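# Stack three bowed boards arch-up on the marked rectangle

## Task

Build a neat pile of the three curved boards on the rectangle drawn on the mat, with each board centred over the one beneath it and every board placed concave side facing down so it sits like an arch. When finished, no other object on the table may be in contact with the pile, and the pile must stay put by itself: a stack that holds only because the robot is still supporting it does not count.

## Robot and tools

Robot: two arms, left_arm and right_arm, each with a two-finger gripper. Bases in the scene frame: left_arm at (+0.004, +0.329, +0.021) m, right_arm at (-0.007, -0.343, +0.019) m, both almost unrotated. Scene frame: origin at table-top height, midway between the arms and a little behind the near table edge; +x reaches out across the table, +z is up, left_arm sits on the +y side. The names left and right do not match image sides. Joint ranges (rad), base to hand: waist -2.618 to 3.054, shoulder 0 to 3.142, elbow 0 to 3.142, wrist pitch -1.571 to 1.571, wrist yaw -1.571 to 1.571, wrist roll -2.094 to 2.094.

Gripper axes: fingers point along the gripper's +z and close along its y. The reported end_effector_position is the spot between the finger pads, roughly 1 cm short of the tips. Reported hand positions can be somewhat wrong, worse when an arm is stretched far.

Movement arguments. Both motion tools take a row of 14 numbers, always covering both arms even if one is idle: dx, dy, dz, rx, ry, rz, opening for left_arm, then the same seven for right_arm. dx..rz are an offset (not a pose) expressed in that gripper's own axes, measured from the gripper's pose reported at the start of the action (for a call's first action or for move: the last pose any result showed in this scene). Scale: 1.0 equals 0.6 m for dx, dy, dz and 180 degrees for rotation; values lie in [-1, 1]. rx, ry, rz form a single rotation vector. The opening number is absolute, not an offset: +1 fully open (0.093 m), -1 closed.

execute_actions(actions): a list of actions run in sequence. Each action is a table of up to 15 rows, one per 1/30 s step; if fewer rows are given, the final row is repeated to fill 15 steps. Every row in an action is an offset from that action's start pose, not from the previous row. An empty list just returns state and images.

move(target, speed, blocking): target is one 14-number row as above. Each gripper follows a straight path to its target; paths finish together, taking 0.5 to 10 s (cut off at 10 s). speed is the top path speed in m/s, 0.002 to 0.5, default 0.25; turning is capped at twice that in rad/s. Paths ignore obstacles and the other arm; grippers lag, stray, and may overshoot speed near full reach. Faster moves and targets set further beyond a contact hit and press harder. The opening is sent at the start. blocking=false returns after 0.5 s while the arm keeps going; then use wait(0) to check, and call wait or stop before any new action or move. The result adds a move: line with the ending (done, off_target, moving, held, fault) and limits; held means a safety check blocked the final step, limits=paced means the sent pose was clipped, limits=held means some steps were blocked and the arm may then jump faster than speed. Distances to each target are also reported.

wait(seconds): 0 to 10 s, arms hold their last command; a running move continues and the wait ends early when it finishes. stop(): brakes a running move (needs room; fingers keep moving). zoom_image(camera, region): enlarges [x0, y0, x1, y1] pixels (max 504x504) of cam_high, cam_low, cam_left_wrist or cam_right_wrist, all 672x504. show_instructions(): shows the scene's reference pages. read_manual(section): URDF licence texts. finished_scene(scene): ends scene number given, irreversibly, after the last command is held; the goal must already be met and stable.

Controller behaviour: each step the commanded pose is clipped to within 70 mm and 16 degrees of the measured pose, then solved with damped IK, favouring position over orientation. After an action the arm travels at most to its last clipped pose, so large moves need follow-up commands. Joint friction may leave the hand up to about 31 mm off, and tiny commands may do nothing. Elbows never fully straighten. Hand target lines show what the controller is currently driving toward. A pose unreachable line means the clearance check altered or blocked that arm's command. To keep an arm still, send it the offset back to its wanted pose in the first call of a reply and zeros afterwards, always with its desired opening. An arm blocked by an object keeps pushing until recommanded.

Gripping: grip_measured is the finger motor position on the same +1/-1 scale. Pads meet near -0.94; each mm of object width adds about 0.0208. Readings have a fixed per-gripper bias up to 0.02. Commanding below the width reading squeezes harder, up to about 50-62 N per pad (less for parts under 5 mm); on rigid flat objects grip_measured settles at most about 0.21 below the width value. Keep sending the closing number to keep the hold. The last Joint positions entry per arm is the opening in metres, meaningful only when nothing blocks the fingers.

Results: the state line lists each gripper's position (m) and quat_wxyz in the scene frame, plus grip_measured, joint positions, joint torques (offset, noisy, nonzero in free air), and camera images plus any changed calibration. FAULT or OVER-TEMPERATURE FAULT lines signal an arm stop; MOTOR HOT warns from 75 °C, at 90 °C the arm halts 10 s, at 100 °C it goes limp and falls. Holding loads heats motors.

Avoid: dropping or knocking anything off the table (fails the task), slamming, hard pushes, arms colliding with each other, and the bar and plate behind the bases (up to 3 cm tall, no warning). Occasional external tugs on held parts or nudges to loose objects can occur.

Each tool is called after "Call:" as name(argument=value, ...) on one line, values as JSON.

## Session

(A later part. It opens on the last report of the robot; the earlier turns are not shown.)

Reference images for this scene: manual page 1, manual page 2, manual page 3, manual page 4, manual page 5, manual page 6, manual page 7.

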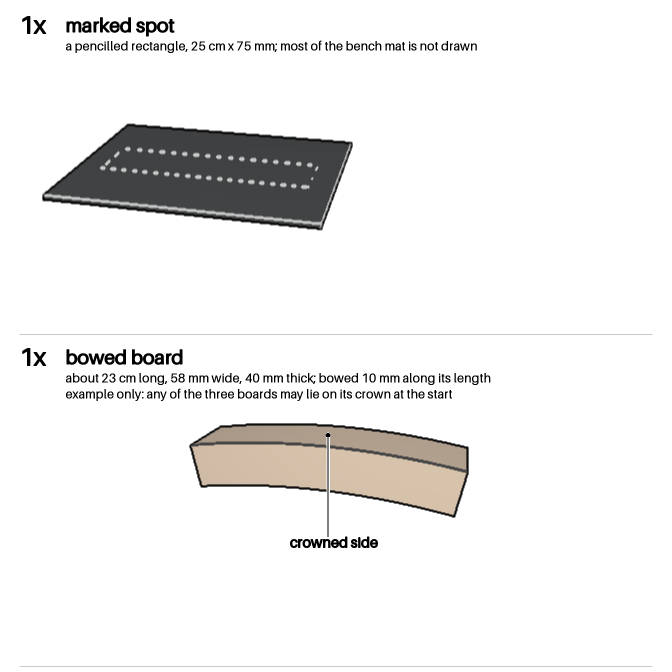

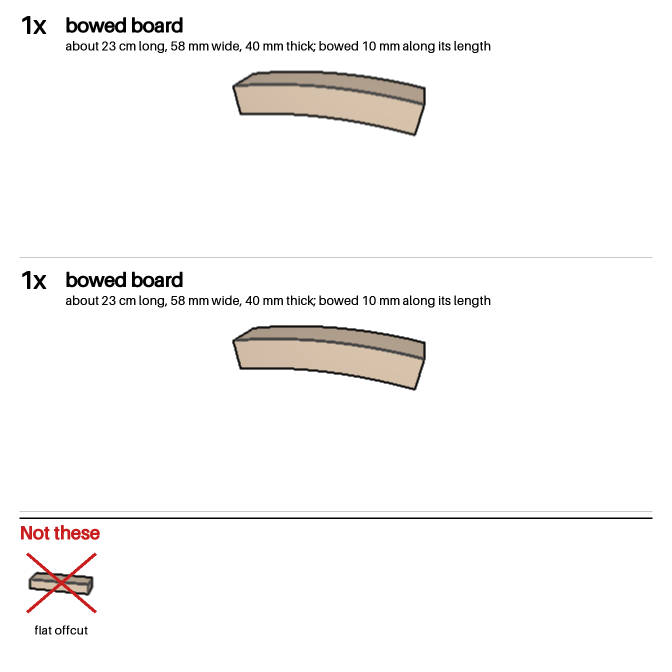

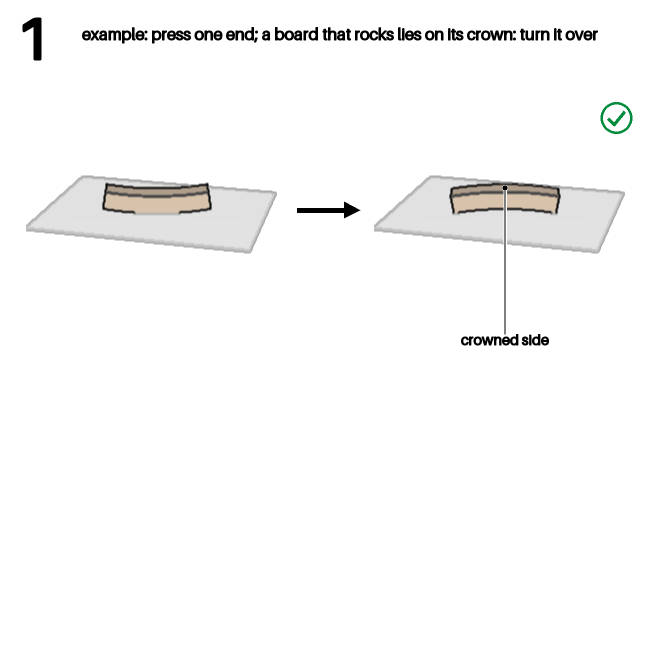

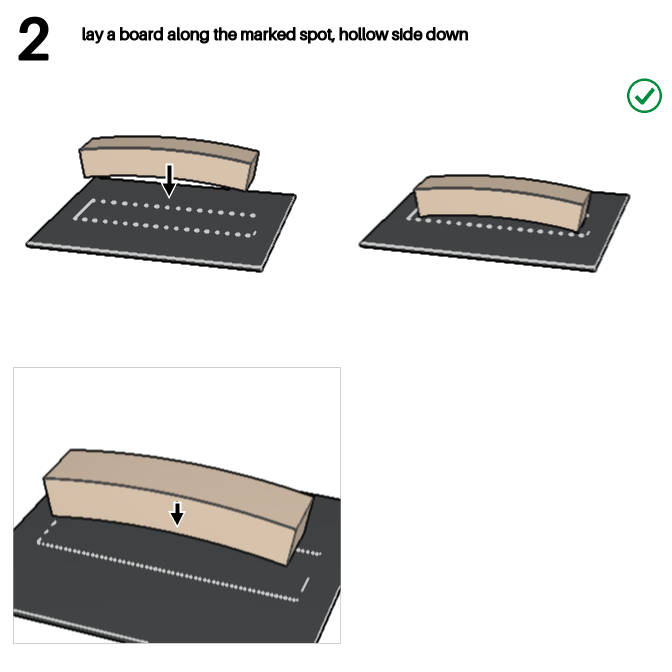

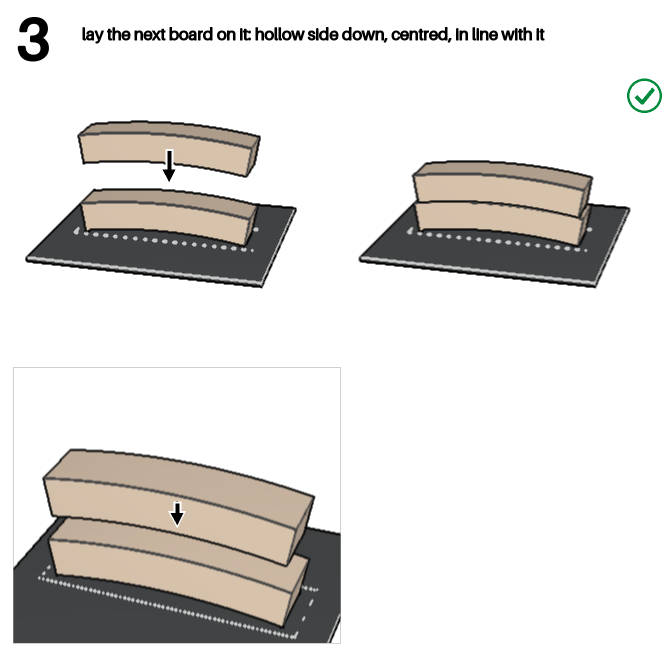

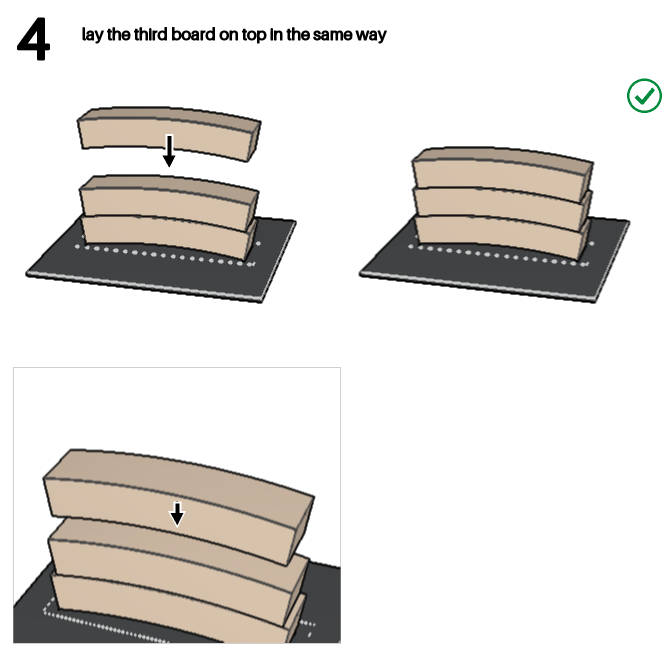

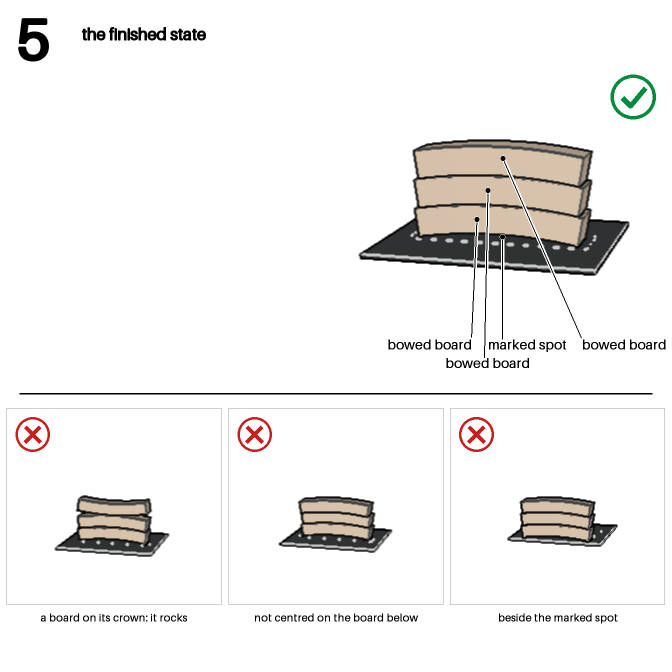

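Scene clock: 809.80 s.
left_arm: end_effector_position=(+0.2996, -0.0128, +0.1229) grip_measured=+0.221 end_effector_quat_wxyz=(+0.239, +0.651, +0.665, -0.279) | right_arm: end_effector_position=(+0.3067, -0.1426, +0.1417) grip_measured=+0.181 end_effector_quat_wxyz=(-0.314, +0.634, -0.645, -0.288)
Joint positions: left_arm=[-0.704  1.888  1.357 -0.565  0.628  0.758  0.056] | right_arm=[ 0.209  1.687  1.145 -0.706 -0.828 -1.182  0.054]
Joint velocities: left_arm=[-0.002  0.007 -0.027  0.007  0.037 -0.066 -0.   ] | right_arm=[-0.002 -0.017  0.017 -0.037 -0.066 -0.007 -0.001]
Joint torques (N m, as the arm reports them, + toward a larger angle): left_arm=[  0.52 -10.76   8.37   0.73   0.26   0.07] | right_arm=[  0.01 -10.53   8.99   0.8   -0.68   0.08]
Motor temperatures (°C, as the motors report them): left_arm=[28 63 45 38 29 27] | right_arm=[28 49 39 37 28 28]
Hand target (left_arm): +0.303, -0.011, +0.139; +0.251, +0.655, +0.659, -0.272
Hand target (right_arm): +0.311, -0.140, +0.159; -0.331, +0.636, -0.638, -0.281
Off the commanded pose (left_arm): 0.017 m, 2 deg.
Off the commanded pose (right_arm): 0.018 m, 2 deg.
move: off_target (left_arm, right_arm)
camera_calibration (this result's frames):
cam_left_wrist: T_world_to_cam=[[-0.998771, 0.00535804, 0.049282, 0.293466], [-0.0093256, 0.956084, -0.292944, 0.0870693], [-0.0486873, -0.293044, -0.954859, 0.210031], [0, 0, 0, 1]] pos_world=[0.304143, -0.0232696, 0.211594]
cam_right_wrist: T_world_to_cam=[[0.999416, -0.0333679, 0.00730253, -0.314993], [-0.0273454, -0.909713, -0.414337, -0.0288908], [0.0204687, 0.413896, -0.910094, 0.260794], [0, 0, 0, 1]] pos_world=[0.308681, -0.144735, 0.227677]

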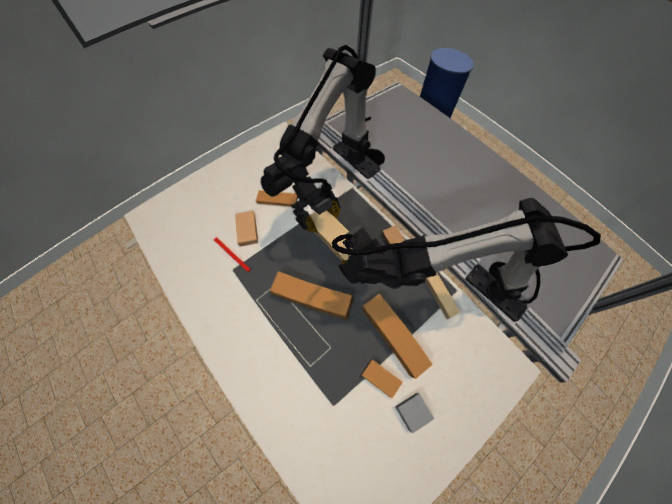

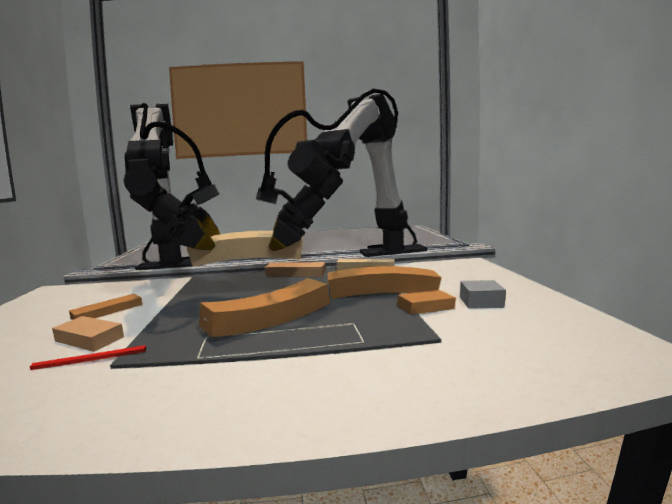

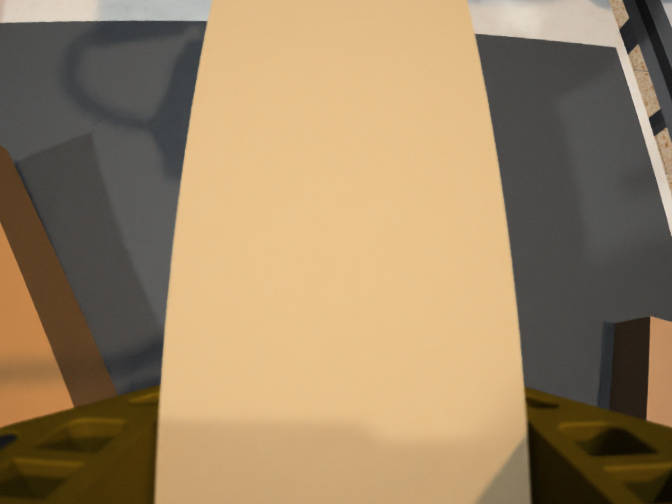

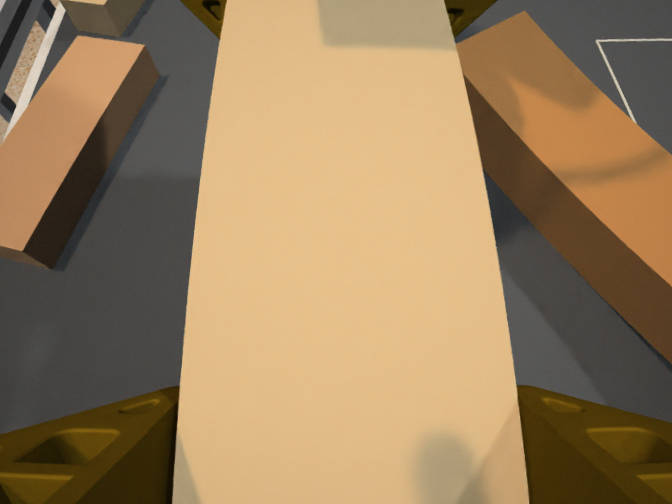

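Call:
move(target=[0.105,0,0.118,0,0,0,-0.3, 0.125,0,0.098,0,0,0,-0.3], speed=0.05)

Call:
move(target=[0,0,0,0,0,0,-0.3, 0,0,0,0,0,0,1])

Call:
move(target=[0,0,0,0,0,0,-0.3, -0.08,0,-0.15,0,0,0,1], speed=0.1)

Scene clock: 817.90 s.
left_arm: end_effector_position=(+0.2968, -0.0132, +0.0403) grip_measured=+0.221 end_effector_quat_wxyz=(+0.238, +0.646, +0.667, -0.286) | right_arm: end_effector_position=(+0.3065, -0.1428, +0.0587) grip_measured=+0.181 end_effector_quat_wxyz=(-0.311, +0.634, -0.645, -0.293)
Joint positions: left_arm=[-0.708  2.02   1.175 -0.247  0.638  0.739  0.056] | right_arm=[ 0.204  1.845  0.967 -0.388 -0.837 -1.193  0.054]
Joint velocities: left_arm=[-0.012  0.002  0.017 -0.051  0.007  0.037  0.   ] | right_arm=[-0.032 -0.007  0.007  0.051 -0.051  0.007 -0.001]
Joint torques (N m, as the arm reports them, + toward a larger angle): left_arm=[-1.23 -8.35  4.09  1.41  0.13 -0.1 ] | right_arm=[-1.03 -7.03  5.01  1.23 -0.54 -0.08]
Motor temperatures (°C, as the motors report them): left_arm=[28 63 45 38 29 27] | right_arm=[28 49 39 37 28 28]
Hand target (left_arm): +0.293, -0.015, +0.029; +0.239, +0.651, +0.665, -0.279
Hand target (right_arm): +0.309, -0.146, +0.047; -0.313, +0.634, -0.646, -0.288
Off the commanded pose (left_arm): 0.012 m, 1 deg.
Off the commanded pose (right_arm): 0.013 m, 1 deg.
move: off_target (left_arm, right_arm)
camera_calibration (this result's frames):
cam_left_wrist: T_world_to_cam=[[-0.997958, 0.000996674, 0.0638615, 0.293869], [-0.0183513, 0.953241, -0.301652, 0.0662117], [-0.061176, -0.302208, -0.951277, 0.134373], [0, 0, 0, 1]] pos_world=[0.302705, -0.0228001, 0.129032]
cam_right_wrist: T_world_to_cam=[[0.999602, -0.0281268, -0.00215988, -0.313001], [-0.0264567, -0.908169, -0.417768, -0.0633202], [0.00978892, 0.417659, -0.908551, 0.189034], [0, 0, 0, 1]] pos_world=[0.30935, -0.145261, 0.144618]

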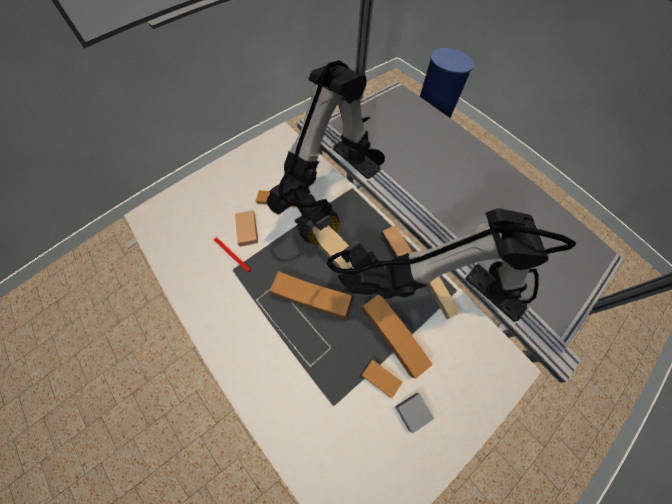

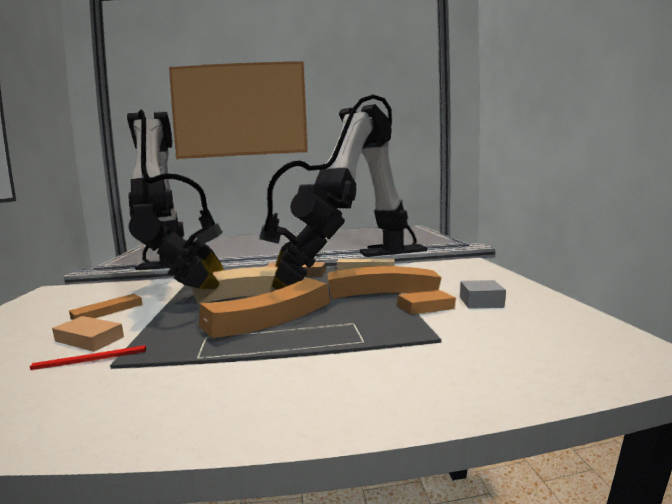

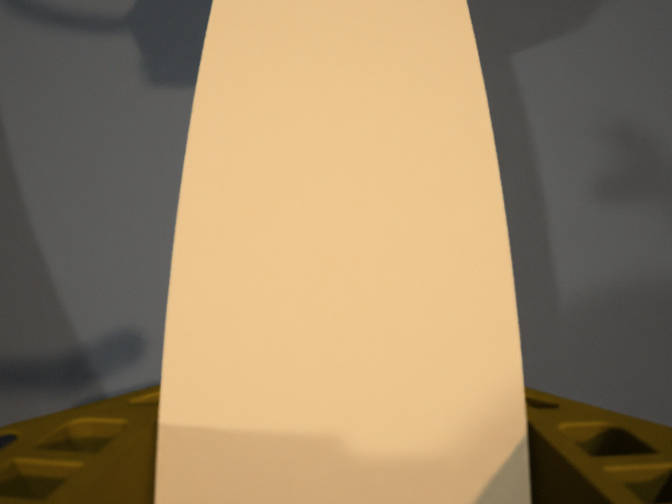

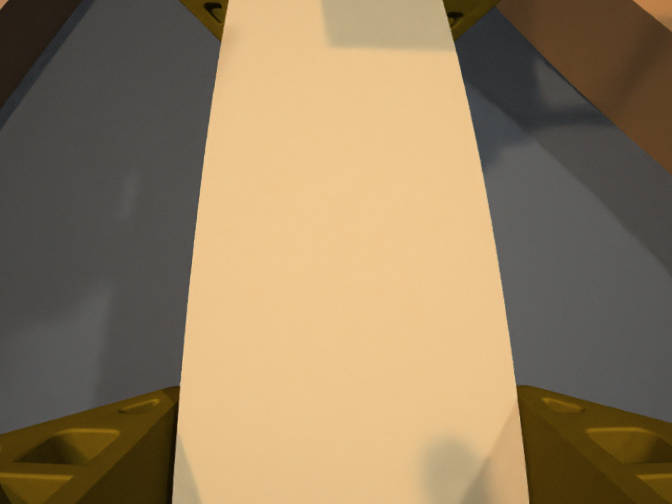

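Scene clock: 818.40 s.
left_arm: end_effector_position=(+0.2966, -0.0133, +0.0403) grip_measured=+0.221 end_effector_quat_wxyz=(+0.238, +0.646, +0.666, -0.286) | right_arm: end_effector_position=(+0.3063, -0.1428, +0.0587) grip_measured=+0.983 end_effector_quat_wxyz=(-0.311, +0.633, -0.645, -0.294)
Joint positions: left_arm=[-0.708  2.02   1.175 -0.247  0.639  0.74   0.056] | right_arm=[ 0.204  1.845  0.967 -0.389 -0.838 -1.193  0.092]
Joint velocities: left_arm=[ 0.002  0.007  0.002 -0.022 -0.022  0.095  0.   ] | right_arm=[-0.007 -0.017  0.007  0.022  0.066  0.037 -0.001]
Joint torques (N m, as the arm reports them, + toward a larger angle): left_arm=[-0.03 -9.39  5.78  1.06  0.26 -0.11] | right_arm=[-0.1  -9.28  6.14  0.85 -0.58 -0.03]
Motor temperatures (°C, as the motors report them): left_arm=[28 63 45 38 29 27] | right_arm=[28 49 39 37 28 28]
Hand target (left_arm): +0.297, -0.013, +0.040; +0.238, +0.646, +0.667, -0.286
Hand target (right_arm): +0.307, -0.143, +0.059; -0.311, +0.634, -0.645, -0.293
Off the commanded pose (left_arm): 0.000 m, 0 deg.
Off the commanded pose (right_arm): 0.000 m, 0 deg.
move: done
camera_calibration (this result's frames):
cam_left_wrist: T_world_to_cam=[[-0.997931, 0.00210421, 0.0642525, 0.293664], [-0.0174504, 0.953072, -0.302242, 0.0660308], [-0.0618732, -0.302738, -0.951063, 0.134597], [0, 0, 0, 1]] pos_world=[0.302537, -0.0228025, 0.129098]
cam_right_wrist: T_world_to_cam=[[0.999589, -0.0283742, -0.00403843, -0.312675], [-0.0274627, -0.907962, -0.418151, -0.0629262], [0.00819798, 0.41809, -0.908369, 0.189586], [0, 0, 0, 1]] pos_world=[0.309264, -0.145271, 0.144638]

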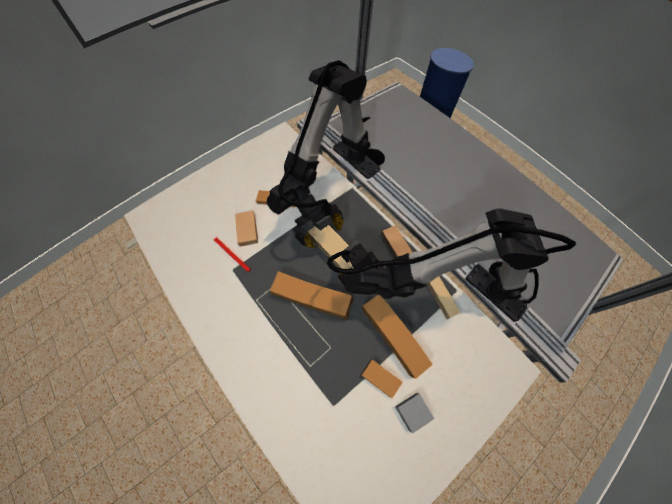

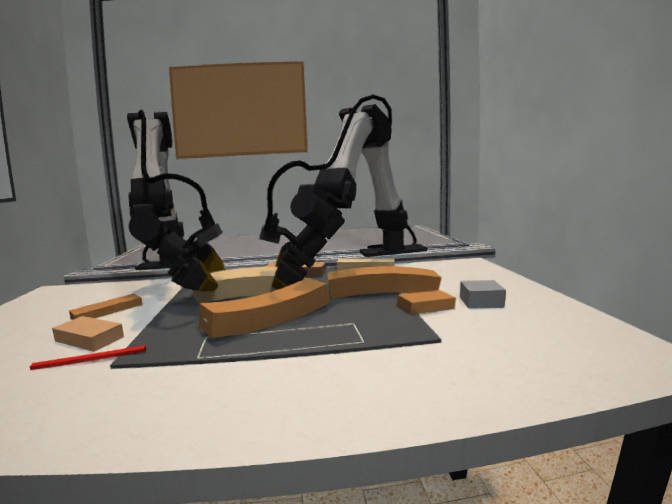

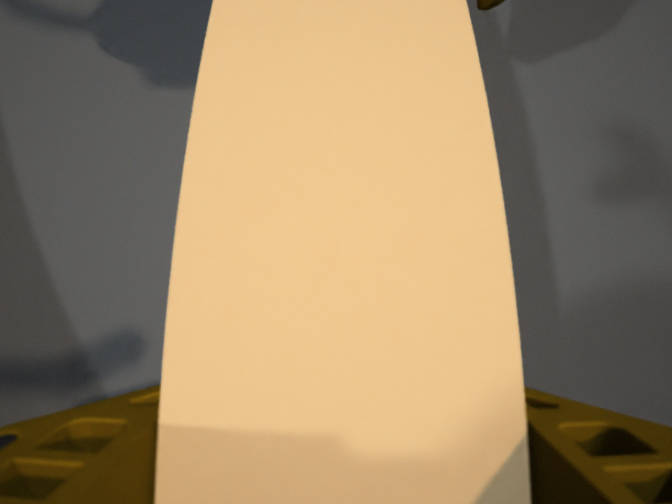

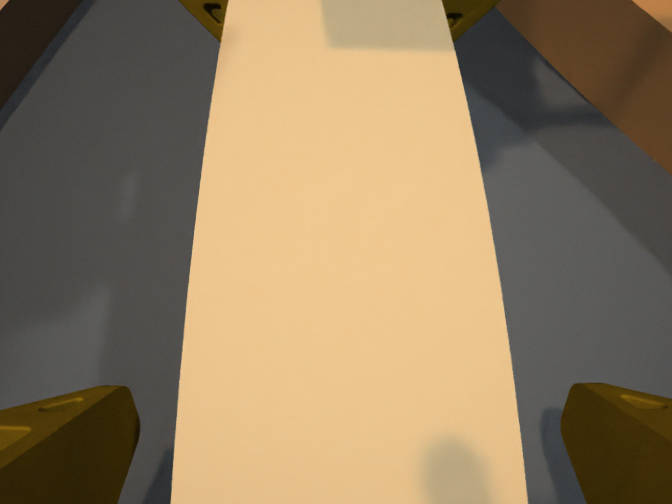

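Scene clock: 820.00 s.
left_arm: end_effector_position=(+0.2966, -0.0133, +0.0403) grip_measured=+0.221 end_effector_quat_wxyz=(+0.238, +0.646, +0.666, -0.286) | right_arm: end_effector_position=(+0.3032, -0.1794, +0.1465) grip_measured=+0.983 end_effector_quat_wxyz=(-0.305, +0.635, -0.647, -0.293)
Joint positions: left_arm=[-0.708  2.02   1.175 -0.247  0.639  0.74   0.056] | right_arm=[ 0.094  1.693  1.187 -0.893 -0.856 -1.36   0.092]
Joint velocities: left_arm=[ 0.002  0.002 -0.002 -0.022 -0.022 -0.007  0.   ] | right_arm=[ 0.007  0.012 -0.002 -0.066  0.007  0.022 -0.001]
Joint torques (N m, as the arm reports them, + toward a larger angle): left_arm=[-0.09 -9.31  5.8   1.07  0.27 -0.07] | right_arm=[-0.97 -9.23  7.69  0.4  -0.77 -0.06]
Motor temperatures (°C, as the motors report them): left_arm=[28 63 45 38 29 27] | right_arm=[28 49 39 37 28 28]
Hand target (left_arm): +0.297, -0.013, +0.040; +0.238, +0.646, +0.666, -0.286
Hand target (right_arm): +0.304, -0.181, +0.153; -0.311, +0.634, -0.645, -0.292
Off the commanded pose (left_arm): 0.000 m, 0 deg.
Off the commanded pose (right_arm): 0.007 m, 1 deg.
move: done
camera_calibration (this result's frames):
cam_left_wrist: T_world_to_cam=[[-0.997931, 0.00210421, 0.0642525, 0.293664], [-0.0174504, 0.953072, -0.302242, 0.0660308], [-0.0618732, -0.302738, -0.951063, 0.134597], [0, 0, 0, 1]] pos_world=[0.302537, -0.0228025, 0.129098]
cam_right_wrist: T_world_to_cam=[[0.999606, -0.0261609, -0.0101844, -0.309029], [-0.028037, -0.911842, -0.409583, -0.0613208], [0.00142855, 0.409707, -0.912216, 0.285782], [0, 0, 0, 1]] pos_world=[0.30678, -0.181086, 0.232432]

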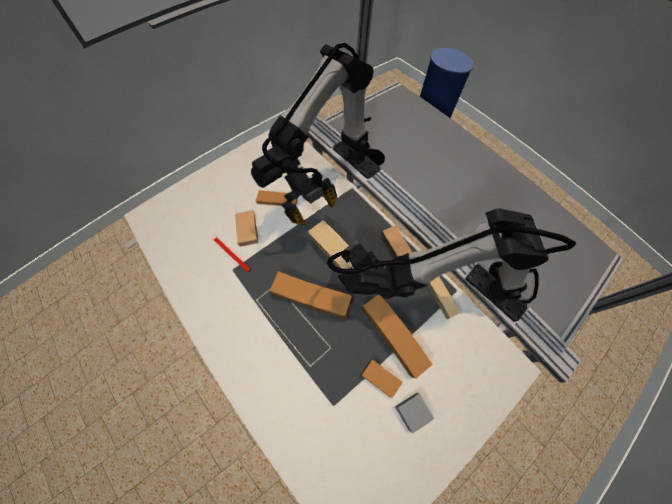

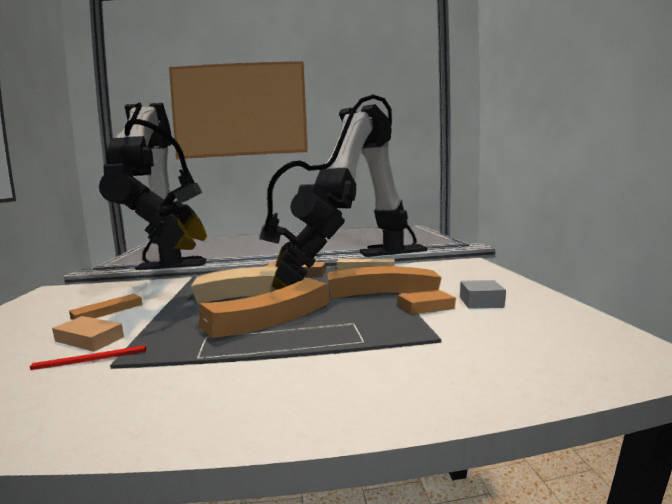

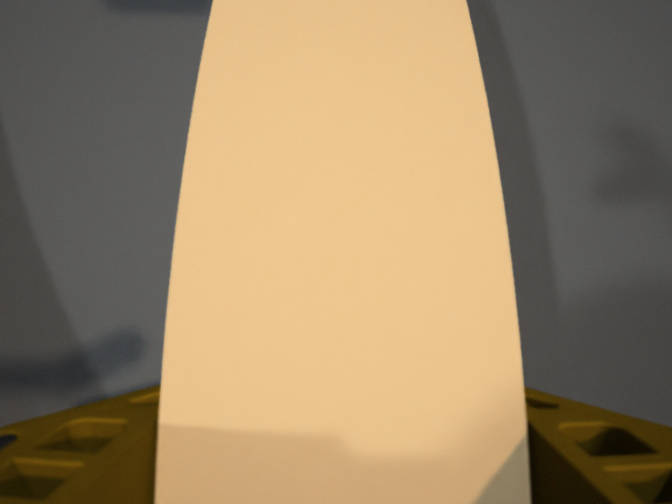

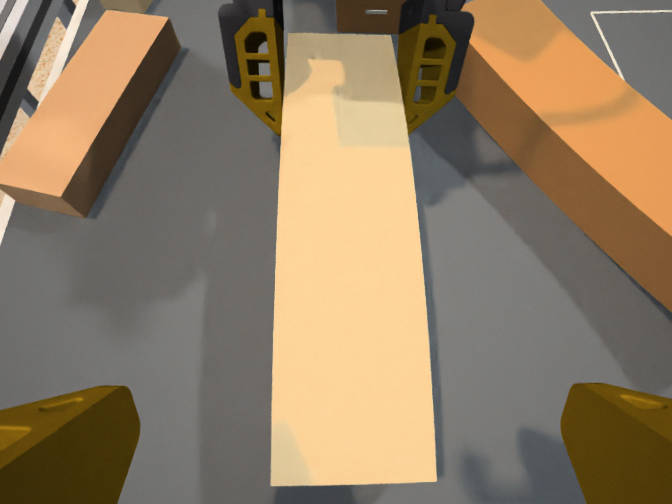

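Call:
move(target=[0,0,0,0,0,0,-0.3, -0.025,-0.43,0.108,0,0,0,-1], speed=0.15)

Scene clock: 825.13 s.
left_arm: end_effector_position=(+0.2966, -0.0133, +0.0403) grip_measured=+0.221 end_effector_quat_wxyz=(+0.238, +0.646, +0.666, -0.286) | right_arm: end_effector_position=(+0.5613, -0.1291, +0.1316) grip_measured=-1.000 end_effector_quat_wxyz=(+0.379, -0.605, +0.652, +0.257)
Joint positions: left_arm=[-0.708  2.02   1.175 -0.247  0.639  0.74   0.056] | right_arm=[ 0.129  2.799  2.86  -1.157 -0.854 -1.129  0.   ]
Joint velocities: left_arm=[-0.027 -0.002 -0.012 -0.051 -0.022 -0.007 -0.001] | right_arm=[ 0.002 -0.007 -0.007 -0.051 -0.007 -0.066  0.   ]
Joint torques (N m, as the arm reports them, + toward a larger angle): left_arm=[ 0.07 -9.39  5.83  1.05  0.25 -0.12] | right_arm=[  0.33 -15.86   8.24   1.01  -0.51   0.01]
Motor temperatures (°C, as the motors report them): left_arm=[28 63 45 38 29 27] | right_arm=[28 50 40 37 28 28]
Hand target (left_arm): +0.297, -0.013, +0.040; +0.238, +0.646, +0.666, -0.286
Hand target (right_arm): +0.560, -0.124, +0.118; -0.367, +0.603, -0.658, -0.262
Off the commanded pose (left_arm): 0.000 m, 0 deg.
Off the commanded pose (right_arm): 0.013 m, 10 deg.
elbow stopped short (right arm): the move would have taken joint 3 (elbow) straighter than the controller allows; a more bent joint 3 avoids this.
move: off_target (right_arm)
camera_calibration (this result's frames):
cam_left_wrist: T_world_to_cam=[[-0.997931, 0.00210421, 0.0642525, 0.293664], [-0.0174504, 0.953072, -0.302242, 0.0660308], [-0.0618732, -0.302738, -0.951063, 0.134597], [0, 0, 0, 1]] pos_world=[0.302537, -0.0228025, 0.129098]
cam_right_wrist: T_world_to_cam=[[0.984758, -0.138838, 0.104765, -0.587151], [-0.0737327, -0.878772, -0.471512, 0.0237057], [0.157528, 0.4566, -0.875615, 0.164883], [0, 0, 0, 1]] pos_world=[0.553976, -0.135972, 0.217064]

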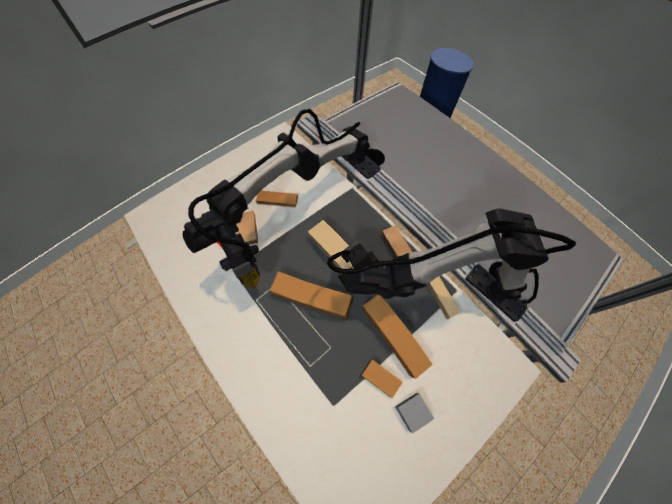

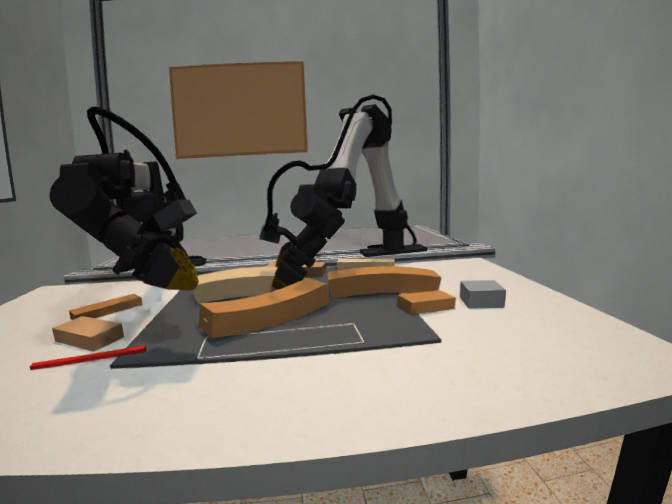

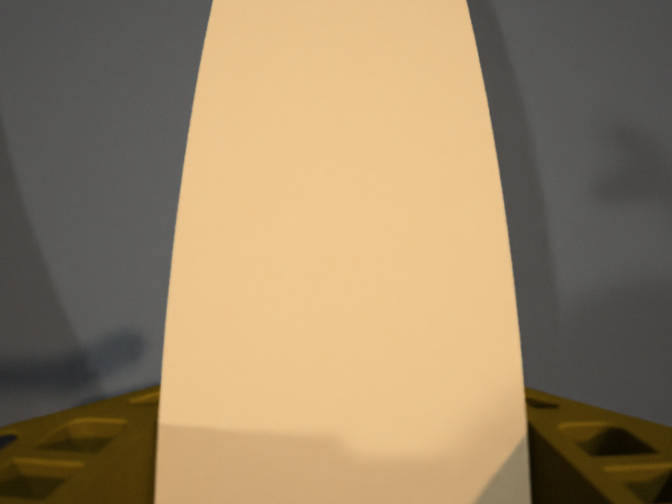

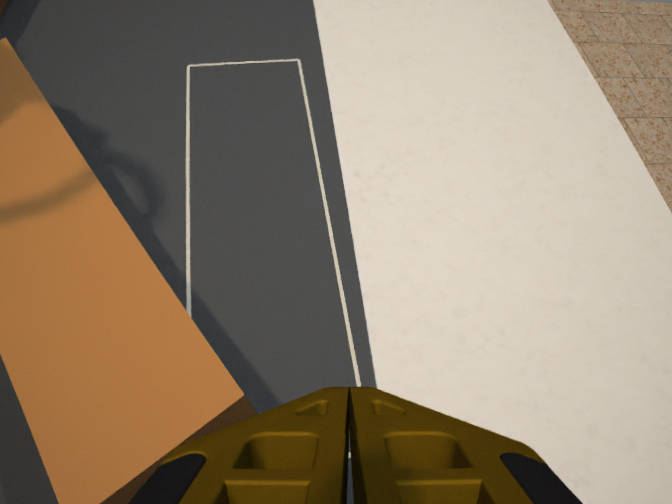

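Call:
move(target=[0,0,0,0,0,0,-0.3, 0.066,0.045,0.133,0,0,0,-1], speed=0.06)

Scene clock: 829.90 s.
left_arm: end_effector_position=(+0.2966, -0.0133, +0.0404) grip_measured=+0.221 end_effector_quat_wxyz=(+0.238, +0.646, +0.666, -0.286) | right_arm: end_effector_position=(+0.5614, -0.0988, +0.0719) grip_measured=-1.000 end_effector_quat_wxyz=(-0.401, +0.602, -0.644, -0.250)
Joint positions: left_arm=[-0.708  2.02   1.175 -0.247  0.639  0.74   0.056] | right_arm=[ 0.181  2.641  2.273 -0.612 -0.836 -1.034  0.   ]
Joint velocities: left_arm=[-0.012 -0.002 -0.022 -0.051 -0.037  0.007 -0.001] | right_arm=[-0.002 -0.002 -0.002 -0.007 -0.007 -0.037  0.   ]
Joint torques (N m, as the arm reports them, + toward a larger angle): left_arm=[-0.06 -9.43  5.72  1.06  0.3  -0.13] | right_arm=[  2.02 -16.46   5.29   1.29  -0.33   0.12]
Motor temperatures (°C, as the motors report them): left_arm=[28 63 45 38 29 27] | right_arm=[28 52 40 37 28 28]
Hand target (left_arm): +0.297, -0.013, +0.040; +0.238, +0.646, +0.666, -0.286
Hand target (right_arm): +0.550, -0.087, +0.051; -0.379, +0.605, -0.651, -0.257
Off the commanded pose (left_arm): 0.000 m, 0 deg.
Off the commanded pose (right_arm): 0.028 m, 3 deg.
move: off_target (right_arm)
camera_calibration (this result's frames):
cam_left_wrist: T_world_to_cam=[[-0.997934, 0.00257225, 0.064193, 0.293627], [-0.0170035, 0.952991, -0.30252, 0.0659477], [-0.0619535, -0.302987, -0.950979, 0.134633], [0, 0, 0, 1]] pos_world=[0.302483, -0.0228108, 0.129135]
cam_right_wrist: T_world_to_cam=[[0.977946, -0.153259, 0.141895, -0.577036], [-0.0638806, -0.866304, -0.495416, 0.0196265], [0.198851, 0.475426, -0.856988, 0.076027], [0, 0, 0, 1]] pos_world=[0.550445, -0.107579, 0.156756]

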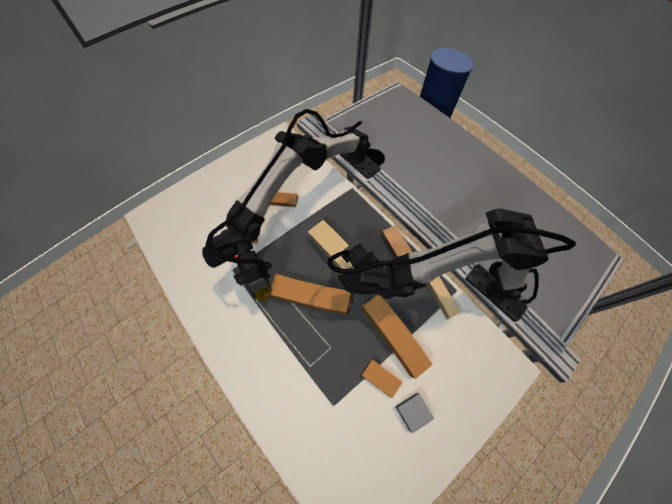

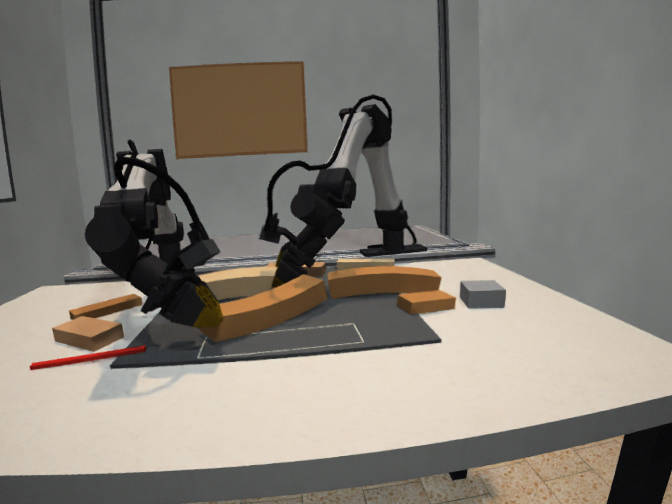

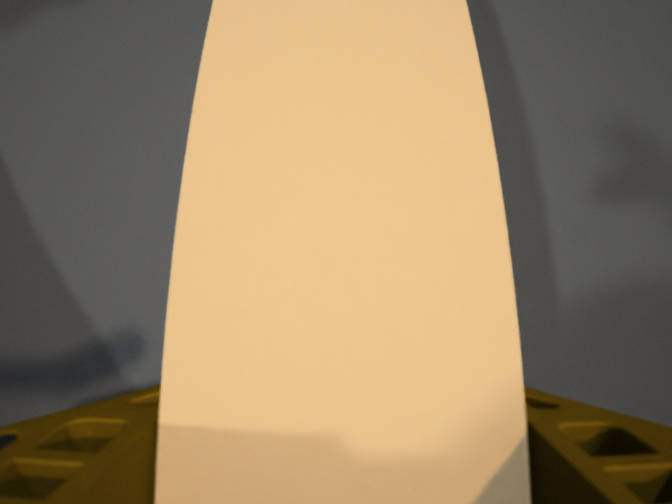

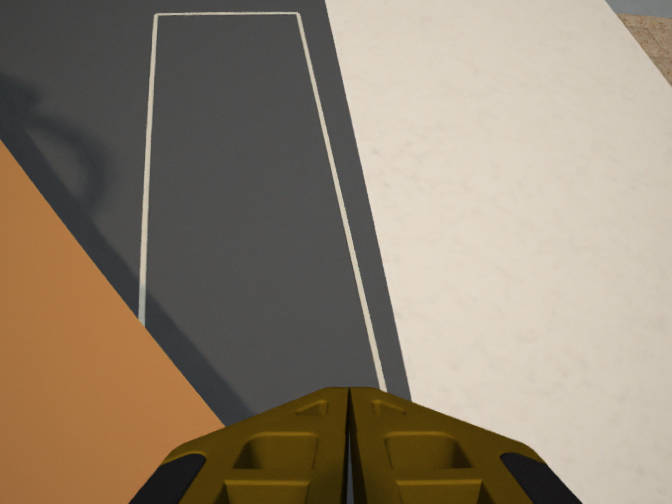

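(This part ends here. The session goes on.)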